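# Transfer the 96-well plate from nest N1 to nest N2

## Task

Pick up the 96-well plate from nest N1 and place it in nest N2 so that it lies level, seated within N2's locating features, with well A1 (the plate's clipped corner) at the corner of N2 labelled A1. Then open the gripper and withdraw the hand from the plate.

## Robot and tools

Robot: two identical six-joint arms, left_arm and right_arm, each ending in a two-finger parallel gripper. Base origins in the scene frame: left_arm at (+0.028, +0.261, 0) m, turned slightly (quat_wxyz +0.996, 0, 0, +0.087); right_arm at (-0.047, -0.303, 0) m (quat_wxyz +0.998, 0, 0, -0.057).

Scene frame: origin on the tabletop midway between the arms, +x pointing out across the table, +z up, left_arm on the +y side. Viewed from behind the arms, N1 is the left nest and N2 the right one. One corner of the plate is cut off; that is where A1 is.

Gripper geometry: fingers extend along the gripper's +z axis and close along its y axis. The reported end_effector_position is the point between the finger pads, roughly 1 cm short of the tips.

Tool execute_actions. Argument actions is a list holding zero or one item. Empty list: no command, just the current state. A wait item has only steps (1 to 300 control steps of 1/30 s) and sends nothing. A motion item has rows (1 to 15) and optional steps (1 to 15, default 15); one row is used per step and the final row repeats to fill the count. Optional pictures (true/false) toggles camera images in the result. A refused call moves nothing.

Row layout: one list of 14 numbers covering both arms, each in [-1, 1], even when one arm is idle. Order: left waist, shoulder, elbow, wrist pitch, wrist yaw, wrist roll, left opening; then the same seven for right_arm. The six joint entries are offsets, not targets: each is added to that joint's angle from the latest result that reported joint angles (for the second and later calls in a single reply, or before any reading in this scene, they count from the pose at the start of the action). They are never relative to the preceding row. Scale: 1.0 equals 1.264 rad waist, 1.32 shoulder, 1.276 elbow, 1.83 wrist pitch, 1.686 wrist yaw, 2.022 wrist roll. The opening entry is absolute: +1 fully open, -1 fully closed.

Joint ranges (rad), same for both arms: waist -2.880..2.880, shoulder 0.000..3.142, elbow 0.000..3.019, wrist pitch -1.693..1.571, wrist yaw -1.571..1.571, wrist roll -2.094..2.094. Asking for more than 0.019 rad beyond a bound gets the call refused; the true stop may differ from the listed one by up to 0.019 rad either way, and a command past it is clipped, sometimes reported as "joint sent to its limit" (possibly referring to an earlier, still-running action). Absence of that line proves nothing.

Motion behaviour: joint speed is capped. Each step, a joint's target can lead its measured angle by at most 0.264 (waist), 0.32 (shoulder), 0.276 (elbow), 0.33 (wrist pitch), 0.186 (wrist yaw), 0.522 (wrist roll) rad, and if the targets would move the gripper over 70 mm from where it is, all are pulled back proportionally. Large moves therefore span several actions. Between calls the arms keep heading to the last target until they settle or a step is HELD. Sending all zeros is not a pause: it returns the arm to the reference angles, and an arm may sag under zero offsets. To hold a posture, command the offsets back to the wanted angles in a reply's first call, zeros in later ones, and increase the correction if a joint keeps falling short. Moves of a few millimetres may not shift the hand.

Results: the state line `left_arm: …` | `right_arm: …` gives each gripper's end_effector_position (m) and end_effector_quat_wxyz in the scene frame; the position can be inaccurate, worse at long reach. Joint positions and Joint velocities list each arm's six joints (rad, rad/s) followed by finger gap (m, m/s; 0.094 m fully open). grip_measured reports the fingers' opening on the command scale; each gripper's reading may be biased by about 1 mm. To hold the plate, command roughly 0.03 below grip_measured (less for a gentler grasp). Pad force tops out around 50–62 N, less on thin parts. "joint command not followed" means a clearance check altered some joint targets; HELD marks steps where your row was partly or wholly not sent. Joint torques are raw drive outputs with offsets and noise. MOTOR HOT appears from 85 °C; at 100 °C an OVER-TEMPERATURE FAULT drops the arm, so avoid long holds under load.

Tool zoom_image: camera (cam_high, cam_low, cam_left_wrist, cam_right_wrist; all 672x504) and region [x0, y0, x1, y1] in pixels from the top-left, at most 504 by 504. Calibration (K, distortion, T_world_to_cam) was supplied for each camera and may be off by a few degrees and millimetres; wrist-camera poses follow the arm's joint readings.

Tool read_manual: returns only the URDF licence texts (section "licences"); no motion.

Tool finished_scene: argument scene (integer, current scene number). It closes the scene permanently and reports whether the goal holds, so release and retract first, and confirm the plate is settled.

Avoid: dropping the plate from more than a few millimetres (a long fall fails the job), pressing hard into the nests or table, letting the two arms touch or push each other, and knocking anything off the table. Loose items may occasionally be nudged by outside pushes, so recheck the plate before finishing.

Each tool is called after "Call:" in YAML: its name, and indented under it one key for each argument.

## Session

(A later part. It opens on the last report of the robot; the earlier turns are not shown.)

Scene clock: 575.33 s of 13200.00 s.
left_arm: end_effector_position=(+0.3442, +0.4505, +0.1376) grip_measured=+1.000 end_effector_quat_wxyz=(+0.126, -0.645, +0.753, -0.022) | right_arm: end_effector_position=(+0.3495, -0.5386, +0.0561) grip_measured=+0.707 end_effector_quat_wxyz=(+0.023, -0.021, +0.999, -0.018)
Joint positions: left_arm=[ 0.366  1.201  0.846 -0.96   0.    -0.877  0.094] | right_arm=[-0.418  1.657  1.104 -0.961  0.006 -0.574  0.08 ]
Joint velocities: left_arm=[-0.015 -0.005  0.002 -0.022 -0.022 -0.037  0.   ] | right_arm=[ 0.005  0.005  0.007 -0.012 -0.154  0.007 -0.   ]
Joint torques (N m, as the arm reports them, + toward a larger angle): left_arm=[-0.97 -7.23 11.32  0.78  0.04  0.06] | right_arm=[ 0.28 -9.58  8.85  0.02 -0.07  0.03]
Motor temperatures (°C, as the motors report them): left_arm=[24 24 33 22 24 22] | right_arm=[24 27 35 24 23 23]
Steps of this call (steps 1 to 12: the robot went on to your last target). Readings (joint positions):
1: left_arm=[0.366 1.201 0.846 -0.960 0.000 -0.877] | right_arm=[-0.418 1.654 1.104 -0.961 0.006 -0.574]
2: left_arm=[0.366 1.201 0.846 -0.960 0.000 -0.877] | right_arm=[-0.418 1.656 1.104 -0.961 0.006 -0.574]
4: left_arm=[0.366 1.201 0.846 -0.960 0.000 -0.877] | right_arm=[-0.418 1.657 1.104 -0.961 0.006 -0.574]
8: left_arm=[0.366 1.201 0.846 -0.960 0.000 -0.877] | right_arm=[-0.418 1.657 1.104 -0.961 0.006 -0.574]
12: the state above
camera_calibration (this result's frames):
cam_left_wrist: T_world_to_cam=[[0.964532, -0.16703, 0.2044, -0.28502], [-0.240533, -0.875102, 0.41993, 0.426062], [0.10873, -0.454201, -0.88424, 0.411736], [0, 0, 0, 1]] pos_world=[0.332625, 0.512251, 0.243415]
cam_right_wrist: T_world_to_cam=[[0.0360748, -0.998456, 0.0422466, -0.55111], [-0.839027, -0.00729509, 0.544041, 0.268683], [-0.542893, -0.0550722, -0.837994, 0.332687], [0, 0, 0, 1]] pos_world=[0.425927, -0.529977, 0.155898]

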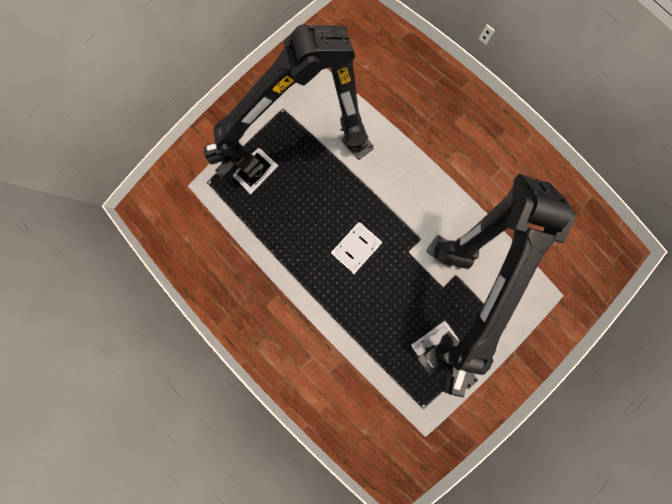

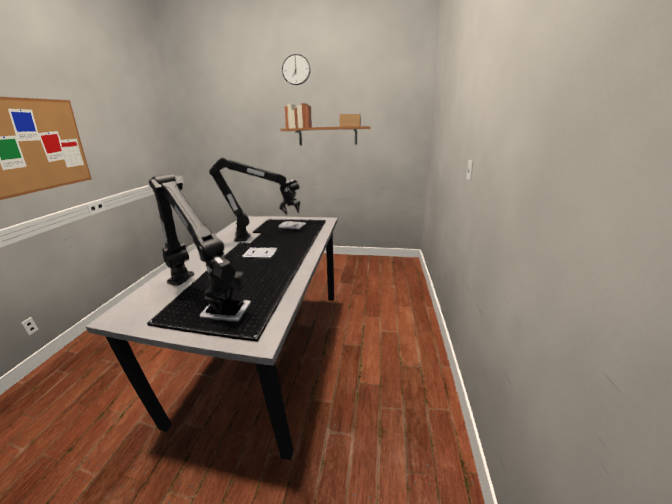

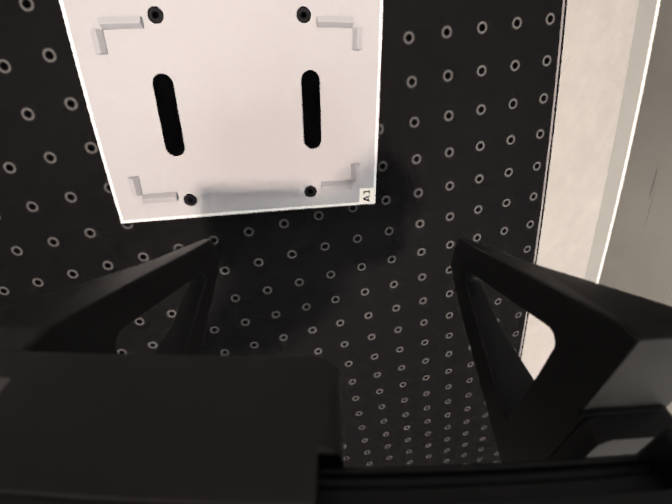

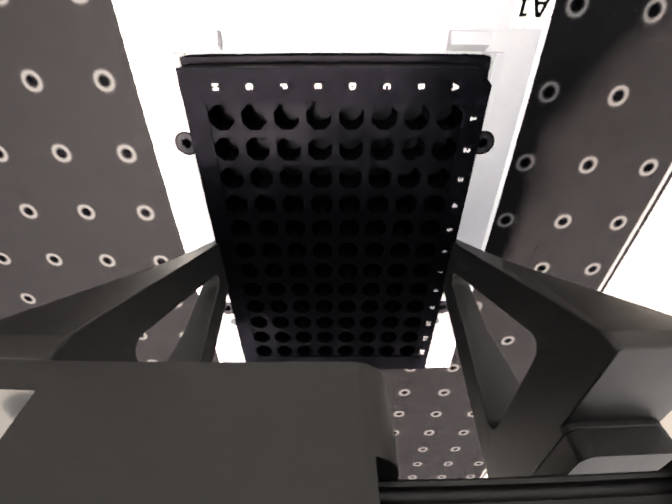

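Call:
execute_actions:
  actions:
    - {"rows": [ [0,0.002,0.012,0,0,0,1, 0,0,0.015,0,0,0,0.682], [0,0.002,0.012,0,0,0,1, 0,0,0.015,0,0,0,0.692], [0,0.002,0.012,0,0,0,1, 0,0,0.015,0,0,0,0.702], [0,0.002,0.012,0,0,0,1, 0,0,0.015,0,0,0,0.712], [0,0.002,0.012,0,0,0,1, 0,0,0.015,0,0,0,0.722], [0,0.002,0.012,0,0,0,1, 0,0,0.015,0,0,0,0.734], [0,0.002,0.012,0,0,0,1, 0,0,0.015,0,0,0,0.750], [0,0.002,0.012,0,0,0,1, 0,0,0.015,0,0,0,0.775], [0,0.002,0.012,0,0,0,1, 0,0,0.015,0,0,0,0.805], [0,0.002,0.012,0,0,0,1, 0,0,0.015,0,0,0,0.840], [0,0.002,0.012,0,0,0,1, 0,0,0.015,0,0,0,0.875], [0,0.002,0.012,0,0,0,1, 0,0,0.015,0,0,0,0.910], [0,0.002,0.012,0,0,0,1, 0,-0.003,0.015,0,0,0,0.945], [0,0.002,0.012,0,0,0,1, 0,-0.006,0.015,0,0,0,0.975], [0,0.002,0.012,0,0,0,1, 0,-0.008,0.015,0,0,0,1] ], "steps": 15}
  pictures: false

Call:
execute_actions:
  actions:
    - {"rows": [ [0,0.002,0.012,0,0,0,1, 0,-0.0102,0.015,0,0,0,1], [0,0.002,0.012,0,0,0,1, 0,-0.0115,0.015,0,0,0,1], [0,0.002,0.012,0,0,0,1, 0,-0.0136,0.015,0,0,0,1], [0,0.002,0.012,0,0,0,1, 0,-0.0165,0.015,0,0,0,1], [0,0.002,0.012,0,0,0,1, 0,-0.0203,0.015,0,0,0,1], [0,0.002,0.012,0,0,0,1, 0,-0.0250,0.015,0,0,0,1], [0,0.002,0.012,0,0,0,1, 0,-0.0304,0.015,0,0,0,1], [0,0.002,0.012,0,0,0,1, 0,-0.0367,0.015,0,0,0,1], [0,0.002,0.012,0,0,0,1, 0,-0.0439,0.015,0,0,0,1], [0,0.002,0.012,0,0,0,1, 0,-0.0519,0.015,0,0,0,1], [0,0.002,0.012,0,0,0,1, 0,-0.0607,0.015,0,0,0,1], [0,0.002,0.012,0,0,0,1, 0,-0.0704,0.015,0,0,0,1], [0,0.002,0.012,0,0,0,1, 0,-0.0809,0.015,0,0,0,1], [0,0.002,0.012,0,0,0,1, 0,-0.0923,0.015,0,0,0,1], [0,0.002,0.012,0,0,0,1, 0,-0.1045,0.015,0,0,0,1] ], "steps": 15}
  pictures: false

Call:
execute_actions:
  actions:
    - {"rows": [ [0,0.002,0.012,0,0,0,1, 0,-0.0502,0.015,0,0,0,1], [0,0.002,0.012,0,0,0,1, 0,-0.0616,0.015,0,0,0,1], [0,0.002,0.012,0,0,0,1, 0,-0.0721,0.015,0,0,0,1], [0,0.002,0.012,0,0,0,1, 0,-0.0818,0.015,0,0,0,1], [0,0.002,0.012,0,0,0,1, 0,-0.0906,0.015,0,0,0,1], [0,0.002,0.012,0,0,0,1, 0,-0.0986,0.015,0,0,0,1], [0,0.002,0.012,0,0,0,1, 0,-0.1058,0.015,0,0,0,1], [0,0.002,0.012,0,0,0,1, 0,-0.1121,0.015,0,0,0,1], [0,0.002,0.012,0,0,0,1, 0,-0.1176,0.015,0,0,0,1], [0,0.002,0.012,0,0,0,1, 0,-0.1222,0.015,0,0,0,1], [0,0.002,0.012,0,0,0,1, 0,-0.1260,0.015,0,0,0,1], [0,0.002,0.012,0,0,0,1, 0,-0.1289,0.015,0,0,0,1], [0,0.002,0.012,0,0,0,1, 0,-0.1310,0.015,0,0,0,1], [0,0.002,0.012,0,0,0,1, 0,-0.1323,0.015,0,0,0,1], [0,0.002,0.012,0,0,0,1, 0,-0.1327,0.015,0,0,0,1] ], "steps": 15}
  pictures: false

Call:
execute_actions:
  actions:
    - {"steps": 10}

Scene clock: 589.33 s of 13200.00 s.
left_arm: end_effector_position=(+0.3442, +0.4505, +0.1376) grip_measured=+1.000 end_effector_quat_wxyz=(+0.126, -0.645, +0.753, -0.022) | right_arm: end_effector_position=(+0.3495, -0.5386, +0.0561) grip_measured=+0.996 end_effector_quat_wxyz=(+0.023, -0.021, +0.999, -0.018)
Joint positions: left_arm=[ 0.366  1.201  0.846 -0.96   0.    -0.877  0.094] | right_arm=[-0.418  1.657  1.104 -0.961  0.006 -0.574  0.094]
Joint velocities: left_arm=[ 0.005  0.005 -0.022 -0.012 -0.037 -0.095  0.   ] | right_arm=[ 0.005 -0.015  0.007 -0.012 -0.037  0.051  0.031]
Joint torques (N m, as the arm reports them, + toward a larger angle): left_arm=[-0.95 -7.16 11.32  0.78  0.04  0.06] | right_arm=[ -0.09 -12.04   8.88   0.08  -0.07   0.03]
Motor temperatures (°C, as the motors report them): left_arm=[24 24 33 22 24 22] | right_arm=[24 27 34 24 23 23]
Steps of this call (steps 1 to 15: the robot went on to your last target; steps 16 to 90: nothing new was sent; then 10.50 s passed at rest; steps 91 to 105: all 15 steps of this action). Readings (joint positions):
91: left_arm=[0.366 1.201 0.846 -0.960 0.000 -0.877] | right_arm=[-0.418 1.657 1.104 -0.961 0.006 -0.574]
92: left_arm=[0.366 1.201 0.846 -0.960 0.000 -0.877] | right_arm=[-0.418 1.657 1.104 -0.961 0.006 -0.574]
94: left_arm=[0.366 1.201 0.846 -0.960 0.000 -0.877] | right_arm=[-0.418 1.657 1.104 -0.961 0.006 -0.574]
98: left_arm=[0.366 1.201 0.846 -0.960 0.000 -0.877] | right_arm=[-0.418 1.657 1.104 -0.961 0.006 -0.574]
105: the state above

Scene clock: 589.83 s of 13200.00 s.
left_arm: end_effector_position=(+0.3442, +0.4505, +0.1376) grip_measured=+1.000 end_effector_quat_wxyz=(+0.126, -0.645, +0.753, -0.022) | right_arm: end_effector_position=(+0.3537, -0.5410, +0.0949) grip_measured=+1.000 end_effector_quat_wxyz=(+0.060, -0.020, +0.997, -0.041)
Joint positions: left_arm=[ 0.366  1.201  0.846 -0.96   0.    -0.877  0.094] | right_arm=[-0.418  1.569  1.104 -0.961  0.006 -0.574  0.094]
Joint velocities: left_arm=[ 0.005 -0.005 -0.002 -0.007  0.037 -0.022  0.   ] | right_arm=[ 0.005 -0.474  0.007 -0.012  0.007 -0.007  0.   ]
Joint torques (N m, as the arm reports them, + toward a larger angle): left_arm=[-0.95 -7.17 11.32  0.79  0.04  0.06] | right_arm=[  0.35 -12.44   9.4    0.19  -0.07   0.03]
Motor temperatures (°C, as the motors report them): left_arm=[24 24 33 22 24 22] | right_arm=[24 27 34 24 23 23]
Steps of this call (steps 1 to 15: all 15 steps of this action). Readings (joint positions):
1: left_arm=[0.366 1.201 0.846 -0.960 0.000 -0.877] | right_arm=[-0.418 1.657 1.104 -0.961 0.006 -0.574]
2: left_arm=[0.366 1.201 0.846 -0.960 0.000 -0.877] | right_arm=[-0.418 1.657 1.104 -0.961 0.006 -0.574]
4: left_arm=[0.366 1.201 0.846 -0.960 0.000 -0.877] | right_arm=[-0.418 1.656 1.104 -0.961 0.006 -0.574]
8: left_arm=[0.366 1.201 0.846 -0.960 0.000 -0.877] | right_arm=[-0.418 1.646 1.104 -0.961 0.006 -0.574]
15: the state above

Scene clock: 590.33 s of 13200.00 s.
left_arm: end_effector_position=(+0.3442, +0.4505, +0.1376) grip_measured=+1.000 end_effector_quat_wxyz=(+0.126, -0.645, +0.753, -0.022) | right_arm: end_effector_position=(+0.3534, -0.5408, +0.1703) grip_measured=+1.000 end_effector_quat_wxyz=(+0.132, -0.020, +0.987, -0.085)
Joint positions: left_arm=[ 0.366  1.201  0.846 -0.96   0.    -0.877  0.094] | right_arm=[-0.418  1.4    1.104 -0.961  0.006 -0.574  0.094]
Joint velocities: left_arm=[-0.005 -0.005  0.017 -0.007 -0.051  0.11   0.   ] | right_arm=[-0.015 -0.015  0.002 -0.002 -0.037 -0.037  0.   ]
Joint torques (N m, as the arm reports them, + toward a larger angle): left_arm=[-0.96 -7.15 11.33  0.79  0.04  0.06] | right_arm=[  0.3  -10.39  10.18   0.57  -0.07   0.04]
Motor temperatures (°C, as the motors report them): left_arm=[24 24 33 22 24 22] | right_arm=[24 27 34 24 23 23]
Steps of this call (steps 1 to 15: all 15 steps of this action). Readings (joint positions):
1: left_arm=[0.366 1.201 0.846 -0.960 0.000 -0.877] | right_arm=[-0.418 1.552 1.104 -0.961 0.006 -0.574]
2: left_arm=[0.366 1.201 0.846 -0.960 0.000 -0.877] | right_arm=[-0.418 1.535 1.104 -0.961 0.006 -0.574]
4: left_arm=[0.366 1.201 0.846 -0.960 0.000 -0.877] | right_arm=[-0.418 1.500 1.104 -0.961 0.006 -0.574]
8: left_arm=[0.366 1.201 0.846 -0.960 0.000 -0.877] | right_arm=[-0.418 1.439 1.104 -0.961 0.006 -0.574]
15: the state above

Scene clock: 590.67 s of 13200.00 s.
left_arm: end_effector_position=(+0.3442, +0.4505, +0.1376) grip_measured=+1.000 end_effector_quat_wxyz=(+0.126, -0.645, +0.753, -0.022) | right_arm: end_effector_position=(+0.3534, -0.5408, +0.1703) grip_measured=+1.000 end_effector_quat_wxyz=(+0.132, -0.020, +0.987, -0.085)
Joint positions: left_arm=[ 0.366  1.201  0.846 -0.96   0.    -0.877  0.094] | right_arm=[-0.418  1.4    1.104 -0.961  0.006 -0.574  0.094]
Joint velocities: left_arm=[-0.005  0.005  0.007  0.002  0.007 -0.007  0.   ] | right_arm=[ 0.015 -0.005  0.027 -0.002 -0.007  0.007  0.   ]
Joint torques (N m, as the arm reports them, + toward a larger angle): left_arm=[-0.97 -7.14 11.33  0.8   0.04  0.05] | right_arm=[  0.29 -10.29  10.21   0.56  -0.07   0.04]
Motor temperatures (°C, as the motors report them): left_arm=[24 24 33 22 24 22] | right_arm=[24 27 34 24 23 23]
Steps of this call (steps 1 to 10: the robot went on to your last target). Readings (joint positions):
1: left_arm=[0.366 1.201 0.846 -0.960 0.000 -0.877] | right_arm=[-0.418 1.400 1.104 -0.961 0.006 -0.574]
2: left_arm=[0.366 1.201 0.846 -0.960 0.000 -0.877] | right_arm=[-0.418 1.400 1.104 -0.961 0.006 -0.574]
4: left_arm=[0.366 1.201 0.846 -0.960 0.000 -0.877] | right_arm=[-0.418 1.400 1.104 -0.961 0.006 -0.574]
8: left_arm=[0.366 1.201 0.846 -0.960 0.000 -0.877] | right_arm=[-0.418 1.400 1.104 -0.961 0.006 -0.574]
10: the state above
camera_calibration (this result's frames):
cam_left_wrist: T_world_to_cam=[[0.964532, -0.16703, 0.2044, -0.28502], [-0.240533, -0.875102, 0.41993, 0.426062], [0.10873, -0.454201, -0.88424, 0.411736], [0, 0, 0, 1]] pos_world=[0.332625, 0.512251, 0.243415]
cam_right_wrist: T_world_to_cam=[[0.0115845, -0.984029, 0.177634, -0.564943], [-0.937856, 0.0509248, 0.343269, 0.310399], [-0.346832, -0.170571, -0.922287, 0.312933], [0, 0, 0, 1]] pos_world=[0.40619, -0.51835, 0.282416]

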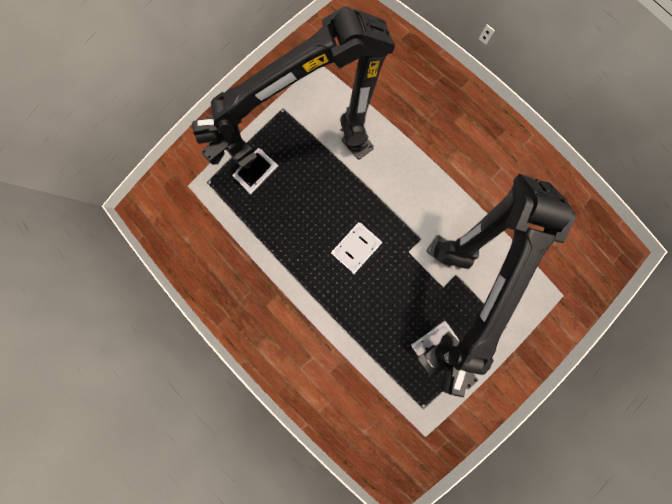

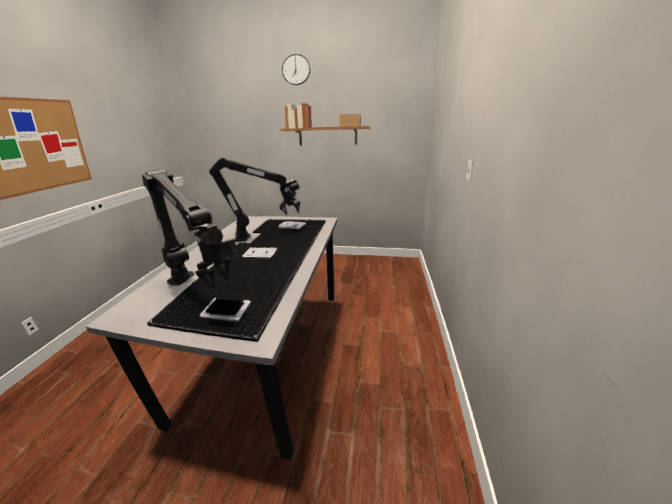

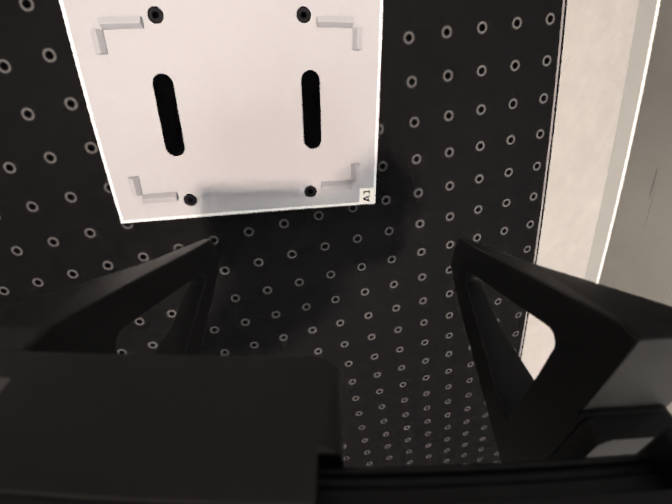

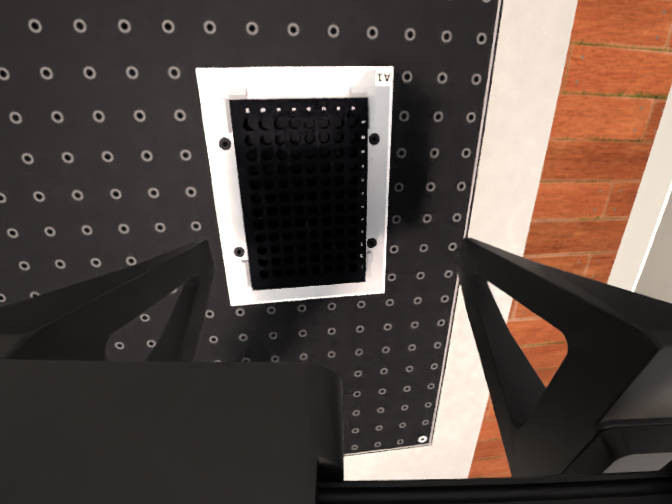

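Call:
zoom_image:
  camera: "cam_right_wrist"
  region: [180, 55, 410, 315]

Call:
zoom_image:
  camera: "cam_low"
  region: [185, 280, 265, 335]

Region (180, 55, 410, 315) of cam_right_wrist's 672x504 image, scaled by 1.938, with more detail than that image has; it fills the left 446 columns of this view, and the rest is white.

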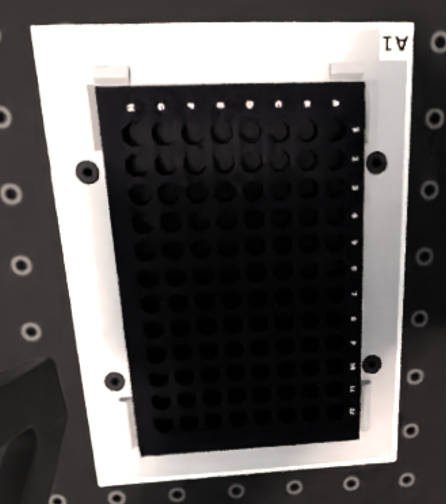

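Region (185, 280, 265, 335) of cam_low's 672x504 image, scaled by 6.300, with more detail than that image has; it fills the top 346 rows of this view, and the rest is white.

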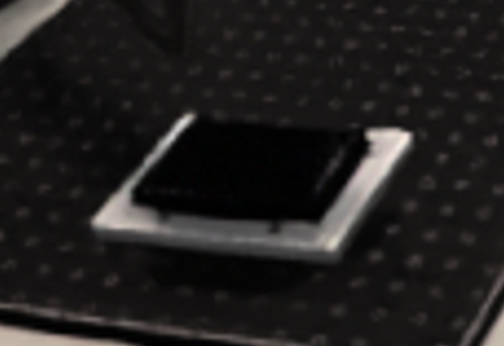

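Call:
execute_actions:
  actions:
    - {"rows": [ [0,0.002,0.012,0,0,0,1, 0.0085,0,0.015,0,0,0,1], [0,0.002,0.012,0,0,0,1, 0.0150,0,0.015,0,0,0,1], [0,0.002,0.012,0,0,0,1, 0.0250,0,0.015,0,0,0,1], [0,0.002,0.012,0,0,0,1, 0.0379,0,0.015,0,0,0,1], [0,0.002,0.012,0,0,0,1, 0.0530,0,0.015,0,0,0,1], [0,0.002,0.012,0,0,0,1, 0.0697,0,0.015,0,0,0,1], [0,0.002,0.012,0,0,0,1, 0.0873,0,0.015,0,0,0,1], [0,0.002,0.012,0,0,0,1, 0.1053,0,0.015,0,0,0,1], [0,0.002,0.012,0,0,0,1, 0.1229,0,0.015,0,0,0,1], [0,0.002,0.012,0,0,0,1, 0.1396,0,0.015,0,0,0,1], [0,0.002,0.012,0,0,0,1, 0.1547,0,0.015,0,0,0,1], [0,0.002,0.012,0,0,0,1, 0.1676,0,0.015,0,0,0,1], [0,0.002,0.012,0,0,0,1, 0.1776,0,0.015,0,0,0,1], [0,0.002,0.012,0,0,0,1, 0.1840,0,0.015,0,0,0,1], [0,0.002,0.012,0,0,0,1, 0.1863,0,0.015,0,0,0,1] ], "steps": 15}
  pictures: false

Call:
execute_actions:
  actions:
    - {"steps": 10}
  pictures: false

Call:
finished_scene:
  scene: 1

Scene clock: 596.20 s of 13200.00 s.
left_arm: end_effector_position=(+0.3442, +0.4505, +0.1376) grip_measured=+1.000 end_effector_quat_wxyz=(+0.126, -0.645, +0.753, -0.022) | right_arm: end_effector_position=(+0.3970, -0.4432, +0.1703) grip_measured=+1.000 end_effector_quat_wxyz=(+0.141, -0.133, +0.979, -0.069)
Joint positions: left_arm=[ 0.366  1.201  0.846 -0.96   0.    -0.877  0.094] | right_arm=[-0.188  1.4    1.104 -0.961  0.006 -0.574  0.094]
Joint velocities: left_arm=[-0.024 -0.005 -0.007 -0.012  0.022  0.095  0.   ] | right_arm=[ 0.435 -0.005 -0.002  0.012 -0.066 -0.007  0.   ]
Joint torques (N m, as the arm reports them, + toward a larger angle): left_arm=[-0.95 -7.16 11.32  0.8   0.04  0.06] | right_arm=[-2.05 -9.24 10.19  0.54 -0.04  0.05]
Motor temperatures (°C, as the motors report them): left_arm=[24 24 33 22 24 22] | right_arm=[24 27 34 24 23 23]
Steps of this call (steps 1 to 15: the robot went on to your last target; steps 16 to 90: nothing new was sent; then 2.03 s passed at rest; steps 91 to 105: all 15 steps of this action). Readings (joint positions):
91: left_arm=[0.366 1.201 0.846 -0.960 0.000 -0.877] | right_arm=[-0.418 1.400 1.104 -0.961 0.006 -0.574]
92: left_arm=[0.366 1.201 0.846 -0.960 0.000 -0.877] | right_arm=[-0.417 1.400 1.104 -0.961 0.006 -0.574]
94: left_arm=[0.366 1.201 0.846 -0.960 0.000 -0.877] | right_arm=[-0.412 1.400 1.104 -0.961 0.007 -0.574]
98: left_arm=[0.366 1.201 0.846 -0.960 0.000 -0.877] | right_arm=[-0.355 1.400 1.104 -0.961 0.007 -0.574]
105: the state above

Scene clock: 596.53 s of 13200.00 s.
left_arm: end_effector_position=(+0.3442, +0.4505, +0.1376) grip_measured=+1.000 end_effector_quat_wxyz=(+0.126, -0.645, +0.753, -0.022) | right_arm: end_effector_position=(+0.3993, -0.4358, +0.1703) grip_measured=+1.000 end_effector_quat_wxyz=(+0.141, -0.141, +0.978, -0.068)
Joint positions: left_arm=[ 0.366  1.201  0.846 -0.96   0.    -0.877  0.094] | right_arm=[-0.171  1.4    1.104 -0.961  0.005 -0.574  0.094]
Joint velocities: left_arm=[-0.024  0.005 -0.012  0.007 -0.037  0.051  0.   ] | right_arm=[-0.005 -0.024  0.002  0.012 -0.11   0.007  0.   ]
Joint torques (N m, as the arm reports them, + toward a larger angle): left_arm=[-0.93 -7.17 11.32  0.79  0.04  0.05] | right_arm=[-0.65 -9.23 10.19  0.55 -0.02  0.04]
Motor temperatures (°C, as the motors report them): left_arm=[24 24 33 22 24 22] | right_arm=[24 27 34 24 23 23]
Steps of this call (steps 1 to 10: the robot went on to your last target). Readings (joint positions):
1: left_arm=[0.366 1.201 0.846 -0.960 0.000 -0.877] | right_arm=[-0.176 1.400 1.104 -0.961 0.006 -0.574]
2: left_arm=[0.366 1.201 0.846 -0.960 0.000 -0.877] | right_arm=[-0.170 1.400 1.104 -0.961 0.005 -0.574]
4: left_arm=[0.366 1.201 0.846 -0.960 0.000 -0.877] | right_arm=[-0.169 1.400 1.104 -0.961 0.005 -0.574]
8: left_arm=[0.366 1.201 0.846 -0.960 0.000 -0.877] | right_arm=[-0.171 1.400 1.104 -0.961 0.005 -0.574]
10: the state above

The scene is finished: the task was done.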